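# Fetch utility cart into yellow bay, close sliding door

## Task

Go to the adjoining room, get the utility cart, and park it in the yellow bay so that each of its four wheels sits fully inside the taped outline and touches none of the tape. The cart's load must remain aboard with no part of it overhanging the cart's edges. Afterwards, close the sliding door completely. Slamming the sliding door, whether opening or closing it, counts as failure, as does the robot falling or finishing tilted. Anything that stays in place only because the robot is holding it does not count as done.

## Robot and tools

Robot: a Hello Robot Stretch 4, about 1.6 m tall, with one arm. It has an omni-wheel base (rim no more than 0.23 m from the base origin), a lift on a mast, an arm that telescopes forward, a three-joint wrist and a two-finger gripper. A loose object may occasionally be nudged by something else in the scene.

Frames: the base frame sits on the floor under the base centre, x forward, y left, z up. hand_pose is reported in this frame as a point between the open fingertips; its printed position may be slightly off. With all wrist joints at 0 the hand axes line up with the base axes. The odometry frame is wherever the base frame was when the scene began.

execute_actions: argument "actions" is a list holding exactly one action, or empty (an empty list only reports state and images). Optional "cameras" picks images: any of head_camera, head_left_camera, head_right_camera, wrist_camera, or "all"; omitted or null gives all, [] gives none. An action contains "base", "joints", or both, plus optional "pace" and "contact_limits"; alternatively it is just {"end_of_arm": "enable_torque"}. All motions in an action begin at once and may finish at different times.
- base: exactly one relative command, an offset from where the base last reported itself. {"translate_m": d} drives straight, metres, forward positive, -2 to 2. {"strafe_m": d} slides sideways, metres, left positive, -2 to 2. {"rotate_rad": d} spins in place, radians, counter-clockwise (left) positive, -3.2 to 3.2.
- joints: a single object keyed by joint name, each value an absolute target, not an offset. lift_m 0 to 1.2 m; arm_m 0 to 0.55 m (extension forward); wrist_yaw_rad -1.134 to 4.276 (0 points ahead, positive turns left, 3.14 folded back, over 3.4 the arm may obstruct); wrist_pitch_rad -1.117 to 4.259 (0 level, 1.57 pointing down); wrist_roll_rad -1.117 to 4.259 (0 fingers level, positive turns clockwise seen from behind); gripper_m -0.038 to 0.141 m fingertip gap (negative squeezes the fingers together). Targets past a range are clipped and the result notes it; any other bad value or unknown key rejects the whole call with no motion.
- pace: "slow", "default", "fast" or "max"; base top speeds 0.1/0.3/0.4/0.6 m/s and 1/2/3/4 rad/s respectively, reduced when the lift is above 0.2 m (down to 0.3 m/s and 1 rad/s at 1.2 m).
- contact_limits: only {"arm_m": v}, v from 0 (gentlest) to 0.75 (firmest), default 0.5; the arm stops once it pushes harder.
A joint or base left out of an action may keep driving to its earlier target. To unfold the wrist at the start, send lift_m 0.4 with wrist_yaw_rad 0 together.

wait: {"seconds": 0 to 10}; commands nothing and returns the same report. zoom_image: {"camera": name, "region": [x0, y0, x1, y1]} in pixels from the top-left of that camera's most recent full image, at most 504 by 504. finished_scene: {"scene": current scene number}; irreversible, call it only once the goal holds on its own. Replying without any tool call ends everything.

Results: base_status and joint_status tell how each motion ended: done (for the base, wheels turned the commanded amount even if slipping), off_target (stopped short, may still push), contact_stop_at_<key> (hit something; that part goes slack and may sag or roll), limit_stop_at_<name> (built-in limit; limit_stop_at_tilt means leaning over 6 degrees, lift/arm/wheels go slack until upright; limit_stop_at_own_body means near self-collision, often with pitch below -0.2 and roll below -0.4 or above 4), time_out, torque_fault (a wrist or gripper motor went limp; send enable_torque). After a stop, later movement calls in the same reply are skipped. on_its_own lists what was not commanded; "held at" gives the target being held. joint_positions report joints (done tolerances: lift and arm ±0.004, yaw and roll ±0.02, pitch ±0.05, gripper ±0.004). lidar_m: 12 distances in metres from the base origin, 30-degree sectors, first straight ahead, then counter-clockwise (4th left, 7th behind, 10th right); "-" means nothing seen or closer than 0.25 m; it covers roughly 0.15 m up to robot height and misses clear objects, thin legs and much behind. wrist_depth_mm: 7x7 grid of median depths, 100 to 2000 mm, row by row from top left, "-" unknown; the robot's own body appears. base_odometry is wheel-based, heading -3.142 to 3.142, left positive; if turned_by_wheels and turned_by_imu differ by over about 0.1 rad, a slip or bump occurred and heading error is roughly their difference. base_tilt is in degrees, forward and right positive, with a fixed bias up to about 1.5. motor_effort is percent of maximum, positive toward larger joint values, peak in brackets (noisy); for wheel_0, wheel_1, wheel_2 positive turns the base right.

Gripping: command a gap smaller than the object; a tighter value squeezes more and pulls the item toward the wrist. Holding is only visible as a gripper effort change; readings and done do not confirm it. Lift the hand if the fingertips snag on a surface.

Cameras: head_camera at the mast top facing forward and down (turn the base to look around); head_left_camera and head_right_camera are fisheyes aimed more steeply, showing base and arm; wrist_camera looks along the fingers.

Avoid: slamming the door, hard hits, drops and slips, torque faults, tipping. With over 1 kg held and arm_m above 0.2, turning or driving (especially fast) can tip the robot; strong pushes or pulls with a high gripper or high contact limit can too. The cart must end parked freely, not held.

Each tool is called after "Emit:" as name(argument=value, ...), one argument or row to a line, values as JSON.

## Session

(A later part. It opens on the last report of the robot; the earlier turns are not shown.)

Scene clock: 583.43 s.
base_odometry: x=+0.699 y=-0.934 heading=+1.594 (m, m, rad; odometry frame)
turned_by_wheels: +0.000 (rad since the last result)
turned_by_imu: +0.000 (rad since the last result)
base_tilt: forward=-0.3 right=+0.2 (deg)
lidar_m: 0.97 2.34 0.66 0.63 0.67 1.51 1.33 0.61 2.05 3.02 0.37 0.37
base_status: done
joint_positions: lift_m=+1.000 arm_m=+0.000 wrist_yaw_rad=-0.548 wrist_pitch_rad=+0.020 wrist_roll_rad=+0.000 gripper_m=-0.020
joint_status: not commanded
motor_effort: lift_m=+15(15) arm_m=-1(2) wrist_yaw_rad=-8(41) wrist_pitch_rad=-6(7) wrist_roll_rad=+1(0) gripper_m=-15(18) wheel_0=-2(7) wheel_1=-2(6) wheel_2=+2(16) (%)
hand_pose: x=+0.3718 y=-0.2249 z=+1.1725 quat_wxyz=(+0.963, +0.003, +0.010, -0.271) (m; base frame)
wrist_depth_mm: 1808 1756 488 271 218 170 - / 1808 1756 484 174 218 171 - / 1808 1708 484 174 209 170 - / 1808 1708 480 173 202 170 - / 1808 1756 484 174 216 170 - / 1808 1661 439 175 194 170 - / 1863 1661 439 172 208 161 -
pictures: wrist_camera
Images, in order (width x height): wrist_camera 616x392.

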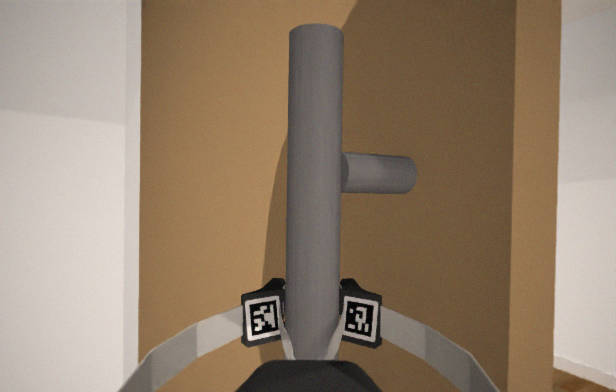

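Emit:
execute_actions(
  actions=[
    {"joints":{"gripper_m":-0.03},"pace":"slow"},
  ],
  cameras=[],
)

Emit:
execute_actions(
  actions=[
    {"base":{"translate_m":-0.3},"pace":"slow"},
  ],
  cameras=[],
)

Emit:
execute_actions(
  actions=[
    {"base":{"translate_m":-0.3},"pace":"slow"},
  ],
  cameras=["wrist_camera","head_right_camera"],
)

Scene clock: 596.03 s.
base_odometry: x=+0.699 y=-0.934 heading=+1.594 (m, m, rad; odometry frame)
turned_by_wheels: +0.000 (rad since the last result)
turned_by_imu: -0.001 (rad since the last result)
base_tilt: forward=-0.4 right=+0.2 (deg)
lidar_m: 0.95 2.35 0.65 0.63 0.70 1.51 1.34 0.60 2.05 3.01 0.37 0.37
base_status: not commanded
joint_positions: lift_m=+1.000 arm_m=+0.000 wrist_yaw_rad=-0.547 wrist_pitch_rad=+0.020 wrist_roll_rad=+0.000 gripper_m=-0.029
joint_status: all done
motor_effort: lift_m=+15(15) arm_m=-1(1) wrist_yaw_rad=-10(14) wrist_pitch_rad=-8(5) wrist_roll_rad=+0(0) gripper_m=-18(20) wheel_0=-2(2) wheel_1=-2(2) wheel_2=+2(2) (%)
hand_pose: x=+0.3720 y=-0.2247 z=+1.1725 quat_wxyz=(+0.963, +0.003, +0.010, -0.270) (m; base frame)
wrist_depth_mm: 1808 1808 484 270 217 170 - / 1808 1756 484 172 216 170 - / 1808 1708 480 172 208 169 - / 1808 1708 477 172 200 169 - / 1808 1756 480 173 216 169 - / 1808 1708 410 174 184 169 - / 1808 991 439 170 207 159 -
pictures: none
No camera images: the call's "cameras" was empty. Leave "cameras" out to get every camera's image.

Scene clock: 600.30 s.
base_odometry: x=+0.706 y=-1.234 heading=+1.593 (m, m, rad; odometry frame)
turned_by_wheels: +0.000 (rad since the last result)
turned_by_imu: +0.000 (rad since the last result)
base_tilt: forward=-0.4 right=+0.3 (deg)
lidar_m: 0.97 2.43 0.69 0.66 1.67 1.20 1.15 0.46 0.37 3.02 0.37 0.36
base_status: done
joint_positions: lift_m=+1.000 arm_m=+0.000 wrist_yaw_rad=-0.550 wrist_pitch_rad=+0.020 wrist_roll_rad=+0.000 gripper_m=-0.029
joint_status: not commanded
motor_effort: lift_m=+15(15) arm_m=-1(1) wrist_yaw_rad=-3(21) wrist_pitch_rad=-8(5) wrist_roll_rad=+0(0) gripper_m=-18(22) wheel_0=-3(7) wheel_1=-3(2) wheel_2=+3(11) (%)
hand_pose: x=+0.3714 y=-0.2252 z=+1.1725 quat_wxyz=(+0.962, +0.003, +0.010, -0.271) (m; base frame)
wrist_depth_mm: - 1756 492 274 220 173 - / - 1756 488 174 220 173 - / - 1708 488 175 211 173 - / - 1756 488 175 203 172 - / - 1708 484 175 219 172 - / - 1661 442 172 185 172 - / - 991 410 170 211 161 -
pictures: none
No camera images: the call's "cameras" was empty. Leave "cameras" out to get every camera's image.

Scene clock: 604.57 s.
base_odometry: x=+0.712 y=-1.534 heading=+1.593 (m, m, rad; odometry frame)
turned_by_wheels: -0.001 (rad since the last result)
turned_by_imu: -0.001 (rad since the last result)
base_tilt: forward=-0.3 right=+0.3 (deg)
lidar_m: 0.98 0.92 0.79 1.67 1.24 0.89 0.84 0.45 0.33 0.30 0.33 0.36
base_status: done
joint_positions: lift_m=+1.000 arm_m=+0.000 wrist_yaw_rad=-0.551 wrist_pitch_rad=+0.020 wrist_roll_rad=+0.000 gripper_m=-0.029
joint_status: not commanded
motor_effort: lift_m=+15(15) arm_m=-1(1) wrist_yaw_rad=+2(15) wrist_pitch_rad=-8(6) wrist_roll_rad=+0(0) gripper_m=-17(23) wheel_0=-6(9) wheel_1=-2(3) wheel_2=+2(9) (%)
hand_pose: x=+0.3711 y=-0.2256 z=+1.1725 quat_wxyz=(+0.962, +0.003, +0.010, -0.272) (m; base frame)
wrist_depth_mm: - 1708 492 291 223 175 176 / - 1661 488 171 223 175 - / - 1661 488 172 213 174 - / - 1661 488 173 206 174 - / - 1618 484 174 221 174 - / - 1661 445 175 183 174 - / - 1618 413 169 212 159 -
pictures: head_right_camera, wrist_camera
Images, in order (width x height): head_right_camera 420x672, wrist_camera 616x392.

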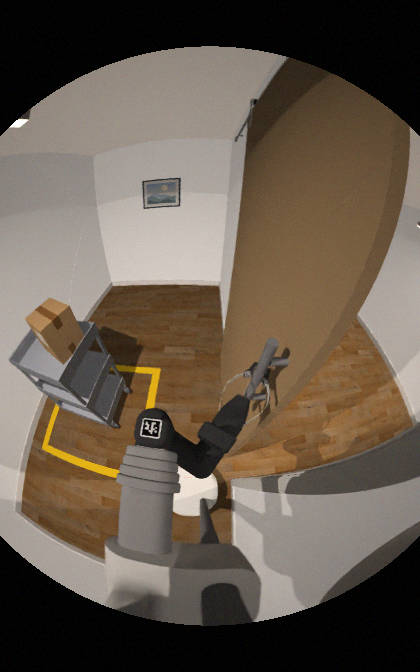

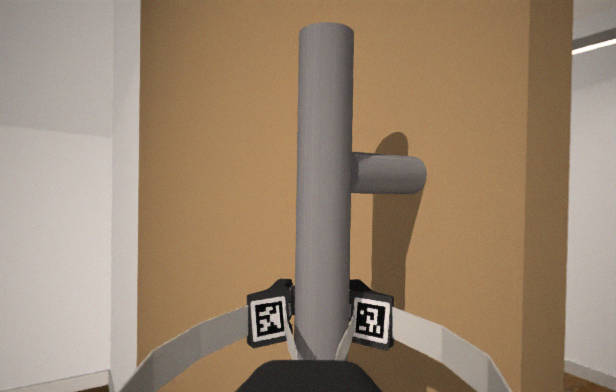

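Emit:
execute_actions(
  actions=[
    {"base":{"translate_m":-0.17},"pace":"slow"},
  ],
  cameras=["wrist_camera"],
)

Emit:
execute_actions(
  actions=[
    {"base":{"translate_m":-0.06},"pace":"slow"},
  ],
  cameras=["wrist_camera"],
)

Scene clock: 613.17 s.
base_odometry: x=+0.716 y=-1.703 heading=+1.592 (m, m, rad; odometry frame)
turned_by_wheels: -0.001 (rad since the last result)
turned_by_imu: -0.002 (rad since the last result)
base_tilt: forward=-0.5 right=+0.2 (deg)
lidar_m: 0.98 0.95 0.88 1.66 0.99 0.71 0.67 0.48 0.33 0.31 0.33 0.36
base_status: done
joint_positions: lift_m=+1.000 arm_m=+0.000 wrist_yaw_rad=-0.553 wrist_pitch_rad=+0.021 wrist_roll_rad=+0.000 gripper_m=-0.029
joint_status: not commanded
motor_effort: lift_m=+15(15) arm_m=-1(1) wrist_yaw_rad=+6(6) wrist_pitch_rad=-8(7) wrist_roll_rad=+0(1) gripper_m=-19(21) wheel_0=-7(11) wheel_1=-3(9) wheel_2=+1(9) (%)
hand_pose: x=+0.3707 y=-0.2258 z=+1.1725 quat_wxyz=(+0.962, +0.003, +0.010, -0.273) (m; base frame)
wrist_depth_mm: - 1661 488 293 224 176 175 / - 1661 488 172 224 176 176 / - 1661 488 172 215 176 - / - 1618 484 172 206 175 - / - 1618 484 173 222 175 - / - 1618 442 174 185 175 - / - 1618 413 147 213 160 -
pictures: wrist_camera
Images, in order (width x height): wrist_camera 616x392.

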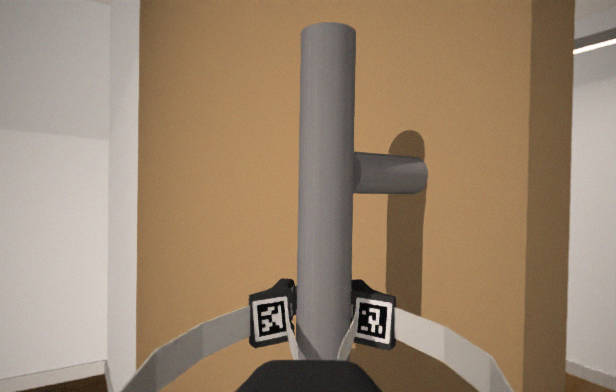

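Scene clock: 615.00 s.
base_odometry: x=+0.717 y=-1.763 heading=+1.591 (m, m, rad; odometry frame)
turned_by_wheels: -0.001 (rad since the last result)
turned_by_imu: -0.001 (rad since the last result)
base_tilt: forward=-0.4 right=+0.2 (deg)
lidar_m: 0.99 0.94 0.92 1.67 0.90 0.65 0.62 0.48 0.32 0.31 0.32 0.35
base_status: done
joint_positions: lift_m=+1.000 arm_m=+0.000 wrist_yaw_rad=-0.553 wrist_pitch_rad=+0.021 wrist_roll_rad=+0.000 gripper_m=-0.029
joint_status: not commanded
motor_effort: lift_m=+15(15) arm_m=-1(1) wrist_yaw_rad=+8(10) wrist_pitch_rad=-8(7) wrist_roll_rad=+0(0) gripper_m=-17(21) wheel_0=-6(11) wheel_1=-3(4) wheel_2=+2(9) (%)
hand_pose: x=+0.3706 y=-0.2260 z=+1.1725 quat_wxyz=(+0.962, +0.003, +0.010, -0.273) (m; base frame)
wrist_depth_mm: - 1661 488 294 224 176 166 / - 1661 488 172 224 176 167 / - 1618 488 172 215 176 167 / - 1618 488 172 207 176 168 / - 1618 484 172 223 176 170 / - 1576 442 173 183 175 170 / - 1576 413 145 213 160 171
pictures: wrist_camera
Images, in order (width x height): wrist_camera 616x392.

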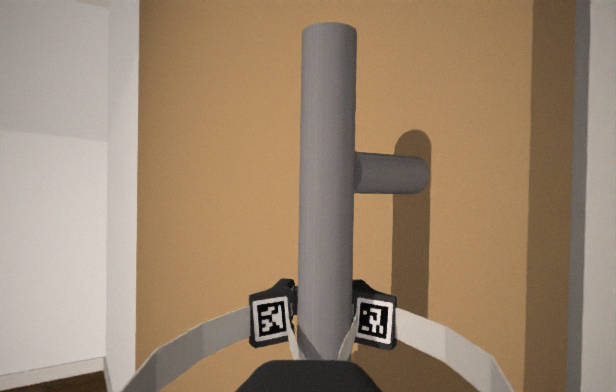

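Emit:
execute_actions(
  actions=[
    {"base":{"translate_m":-0.035},"pace":"slow"},
  ],
  cameras=[],
)

Emit:
execute_actions(
  actions=[
    {"base":{"translate_m":-0.035},"pace":"slow"},
  ],
  cameras=["wrist_camera"],
)

Scene clock: 624.27 s.
base_odometry: x=+0.718 y=-1.798 heading=+1.592 (m, m, rad; odometry frame)
turned_by_wheels: +0.000 (rad since the last result)
turned_by_imu: -0.004 (rad since the last result)
base_tilt: forward=+0.5 right=+0.8 (deg)
lidar_m: 0.95 0.97 0.93 1.67 0.87 0.61 0.60 0.46 0.31 0.29 0.31 0.36
base_status: done
joint_positions: lift_m=+1.000 arm_m=+0.000 wrist_yaw_rad=-0.534 wrist_pitch_rad=+0.013 wrist_roll_rad=+0.000 gripper_m=-0.029
joint_status: not commanded
on_its_own: wrist_yaw_rad is at rest, and its effort (-49) is outside its rest range (-13 to +13)
motor_effort: lift_m=+15(15) arm_m=-3(3) wrist_yaw_rad=-49(49) wrist_pitch_rad=+14(15) wrist_roll_rad=-1(0) gripper_m=-26(28) wheel_0=-8(14) wheel_1=-3(8) wheel_2=+14(13) (%)
hand_pose: x=+0.3753 y=-0.2220 z=+1.1747 quat_wxyz=(+0.965, +0.002, +0.006, -0.264) (m; base frame)
wrist_depth_mm: - 1983 496 272 216 168 171 / - 1921 496 173 216 169 171 / - 1921 492 173 208 168 173 / - 1863 492 174 200 168 176 / - 1921 488 175 216 168 177 / - 1921 384 176 192 168 177 / - 891 449 146 207 160 177
pictures: none
No camera images: the call's "cameras" was empty. Leave "cameras" out to get every camera's image.

Scene clock: 625.73 s.
base_odometry: x=+0.719 y=-1.832 heading=+1.593 (m, m, rad; odometry frame)
turned_by_wheels: +0.001 (rad since the last result)
turned_by_imu: +0.023 (rad since the last result)
base_tilt: forward=+1.8 right=+1.4 (deg)
lidar_m: 0.94 0.97 0.95 1.69 0.79 0.58 0.55 0.42 0.29 0.27 0.29 0.36
base_status: done
joint_positions: lift_m=+1.000 arm_m=+0.001 wrist_yaw_rad=-0.523 wrist_pitch_rad=+0.002 wrist_roll_rad=+0.001 gripper_m=-0.029
joint_status: not commanded
on_its_own: wrist_yaw_rad is at rest, and its effort (-79) is outside its rest range (-13 to +13); wrist_pitch_rad is at rest, and its effort (+46) is outside its rest range (-23 to +23)
motor_effort: lift_m=+15(15) arm_m=-5(5) wrist_yaw_rad=-79(84) wrist_pitch_rad=+46(43) wrist_roll_rad=-3(2) gripper_m=-24(25) wheel_0=-1(9) wheel_1=-3(4) wheel_2=+21(23) (%)
hand_pose: x=+0.3780 y=-0.2199 z=+1.1779 quat_wxyz=(+0.966, +0.001, +0.001, -0.259) (m; base frame)
wrist_depth_mm: - - 517 249 206 158 167 / - - 517 174 206 160 170 / - - 517 175 197 160 170 / - - 512 176 197 161 171 / - - 517 177 206 162 171 / - - 183 176 182 163 173 / - 917 469 146 197 158 176
pictures: wrist_camera
Images, in order (width x height): wrist_camera 616x392.

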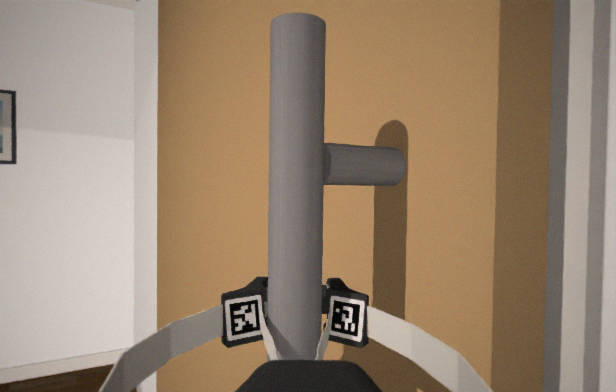

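At the stop. Relieve and release.

Emit:
execute_actions(
  actions=[
    {"base":{"translate_m":0.055},"pace":"slow"},
  ],
  cameras=[],
)

Emit:
execute_actions(
  actions=[
    {"joints":{"gripper_m":0.06},"pace":"slow"},
  ],
  cameras=[],
)

Emit:
execute_actions(
  actions=[
    {"base":{"translate_m":-0.08},"pace":"slow"},
  ],
  cameras=[],
)

Emit:
execute_actions(
  actions=[
    {"base":{"strafe_m":0.12},"pace":"slow"},
  ],
)

Scene clock: 634.83 s.
base_odometry: x=+0.718 y=-1.777 heading=+1.592 (m, m, rad; odometry frame)
turned_by_wheels: -0.001 (rad since the last result)
turned_by_imu: +0.072 (rad since the last result)
base_tilt: forward=-0.3 right=+0.4 (deg)
lidar_m: 1.33 0.95 1.05 1.69 0.81 0.59 0.60 0.39 0.29 0.27 0.30 0.36
base_status: done
joint_positions: lift_m=+1.000 arm_m=+0.001 wrist_yaw_rad=-0.552 wrist_pitch_rad=+0.022 wrist_roll_rad=+0.000 gripper_m=-0.029
joint_status: not commanded
motor_effort: lift_m=+15(15) arm_m=-5(5) wrist_yaw_rad=+2(78) wrist_pitch_rad=-12(46) wrist_roll_rad=-1(2) gripper_m=-25(24) wheel_0=-16(17) wheel_1=+3(7) wheel_2=-1(19) (%)
hand_pose: x=+0.3716 y=-0.2256 z=+1.1721 quat_wxyz=(+0.962, +0.003, +0.010, -0.272) (m; base frame)
wrist_depth_mm: - - 621 314 220 174 153 / - - 615 175 219 175 153 / - - 615 175 210 174 154 / - - 609 175 210 174 154 / - - 609 174 228 173 155 / - - 609 175 183 173 156 / - - 449 171 216 152 158
pictures: none
No camera images: the call's "cameras" was empty. Leave "cameras" out to get every camera's image.

Scene clock: 637.90 s.
base_odometry: x=+0.718 y=-1.777 heading=+1.593 (m, m, rad; odometry frame)
turned_by_wheels: +0.001 (rad since the last result)
turned_by_imu: +0.000 (rad since the last result)
base_tilt: forward=-0.5 right=+0.3 (deg)
lidar_m: 1.72 0.97 1.04 1.70 0.79 0.61 0.60 0.40 0.29 0.28 0.30 0.37
base_status: not commanded
joint_positions: lift_m=+1.000 arm_m=+0.001 wrist_yaw_rad=-0.549 wrist_pitch_rad=+0.021 wrist_roll_rad=+0.000 gripper_m=+0.060
joint_status: all done
motor_effort: lift_m=+15(15) arm_m=-5(5) wrist_yaw_rad=-5(13) wrist_pitch_rad=-10(13) wrist_roll_rad=+0(1) gripper_m=-5(24) wheel_0=-2(16) wheel_1=+3(3) wheel_2=-1(1) (%)
hand_pose: x=+0.3722 y=-0.2251 z=+1.1724 quat_wxyz=(+0.963, +0.003, +0.010, -0.271) (m; base frame)
wrist_depth_mm: - - 707 366 236 186 159 / - - 699 364 225 186 160 / - - 699 362 216 186 160 / - - 699 364 198 186 161 / - - 691 362 224 186 162 / - - 196 359 186 185 163 / - - 683 142 234 168 163
pictures: none
No camera images: the call's "cameras" was empty. Leave "cameras" out to get every camera's image.

Scene clock: 639.97 s.
base_odometry: x=+0.719 y=-1.857 heading=+1.593 (m, m, rad; odometry frame)
turned_by_wheels: +0.000 (rad since the last result)
turned_by_imu: +0.000 (rad since the last result)
base_tilt: forward=-0.3 right=+0.3 (deg)
lidar_m: 1.36 1.01 1.20 1.57 0.70 0.53 0.51 0.37 0.28 0.27 0.30 0.42
base_status: done
joint_positions: lift_m=+1.000 arm_m=+0.001 wrist_yaw_rad=-0.547 wrist_pitch_rad=+0.021 wrist_roll_rad=+0.000 gripper_m=+0.060
joint_status: not commanded
motor_effort: lift_m=+15(15) arm_m=-5(5) wrist_yaw_rad=-11(10) wrist_pitch_rad=-7(10) wrist_roll_rad=+0(0) gripper_m=-2(3) wheel_0=+0(3) wheel_1=-3(7) wheel_2=+4(8) (%)
hand_pose: x=+0.3726 y=-0.2247 z=+1.1724 quat_wxyz=(+0.963, +0.003, +0.010, -0.270) (m; base frame)
wrist_depth_mm: - - 683 353 238 237 208 / - - 683 310 238 237 208 / - - 683 291 237 238 208 / - - 676 260 236 239 208 / - - 676 290 236 239 207 / - - 196 290 193 240 207 / - - 668 143 236 231 206
pictures: none
No camera images: the call's "cameras" was empty. Leave "cameras" out to get every camera's image.

Scene clock: 642.33 s.
base_odometry: x=+0.600 y=-1.860 heading=+1.593 (m, m, rad; odometry frame)
turned_by_wheels: +0.000 (rad since the last result)
turned_by_imu: -0.001 (rad since the last result)
base_tilt: forward=-0.5 right=+0.2 (deg)
lidar_m: 2.36 0.95 1.22 1.54 0.67 0.50 0.50 0.54 0.42 0.39 0.41 0.51
base_status: done
joint_positions: lift_m=+1.000 arm_m=+0.001 wrist_yaw_rad=-0.550 wrist_pitch_rad=+0.021 wrist_roll_rad=+0.000 gripper_m=+0.060
joint_status: not commanded
motor_effort: lift_m=+15(15) arm_m=-5(5) wrist_yaw_rad=-2(10) wrist_pitch_rad=-10(8) wrist_roll_rad=+0(1) gripper_m=-4(6) wheel_0=-1(5) wheel_1=+2(6) wheel_2=+0(3) (%)
hand_pose: x=+0.3720 y=-0.2252 z=+1.1724 quat_wxyz=(+0.962, +0.003, +0.010, -0.271) (m; base frame)
wrist_depth_mm: - - 1205 627 427 320 298 / - - 1229 627 427 322 300 / - - 1182 627 370 320 301 / - - 1205 627 370 324 300 / - - 1160 627 370 320 301 / - - 196 621 194 320 304 / - - 1160 143 340 298 304
pictures: head_camera, head_left_camera, head_right_camera, wrist_camera
Images, in order (width x height): head_camera 420x560, head_left_camera 420x672, head_right_camera 420x672, wrist_camera 616x392.

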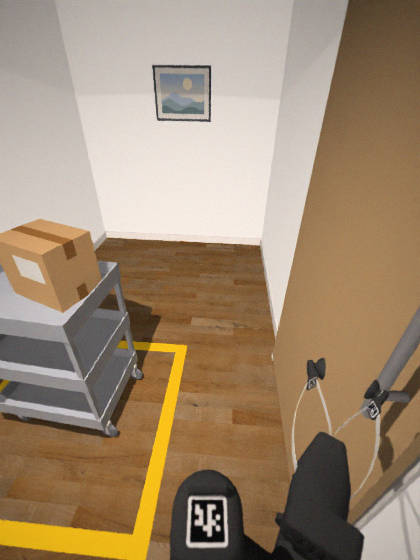

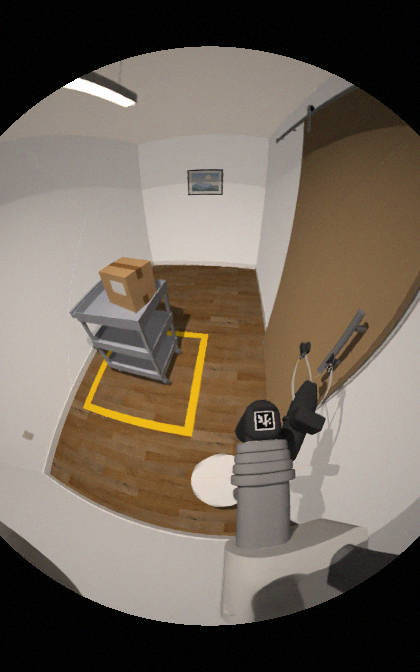

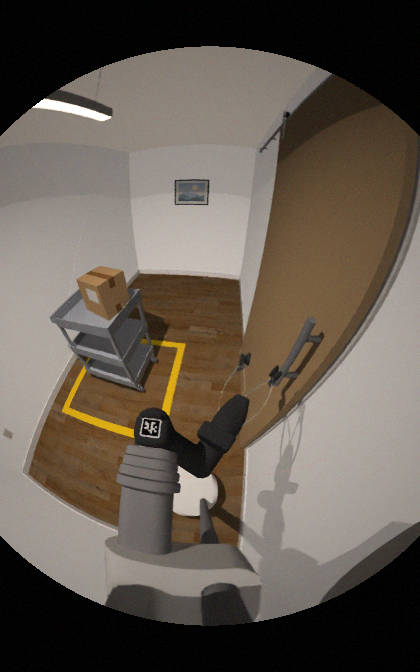

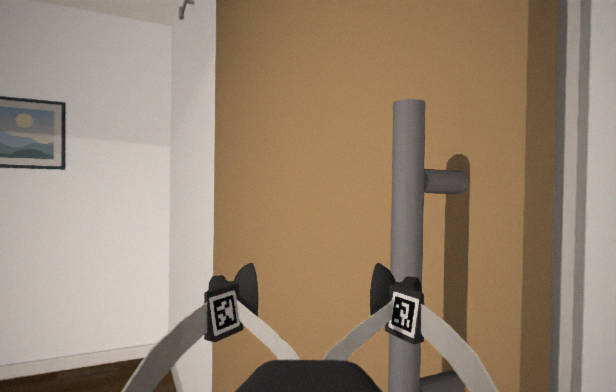

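Emit:
finished_scene(
  scene=2,
)

The scene is finished: the task was done.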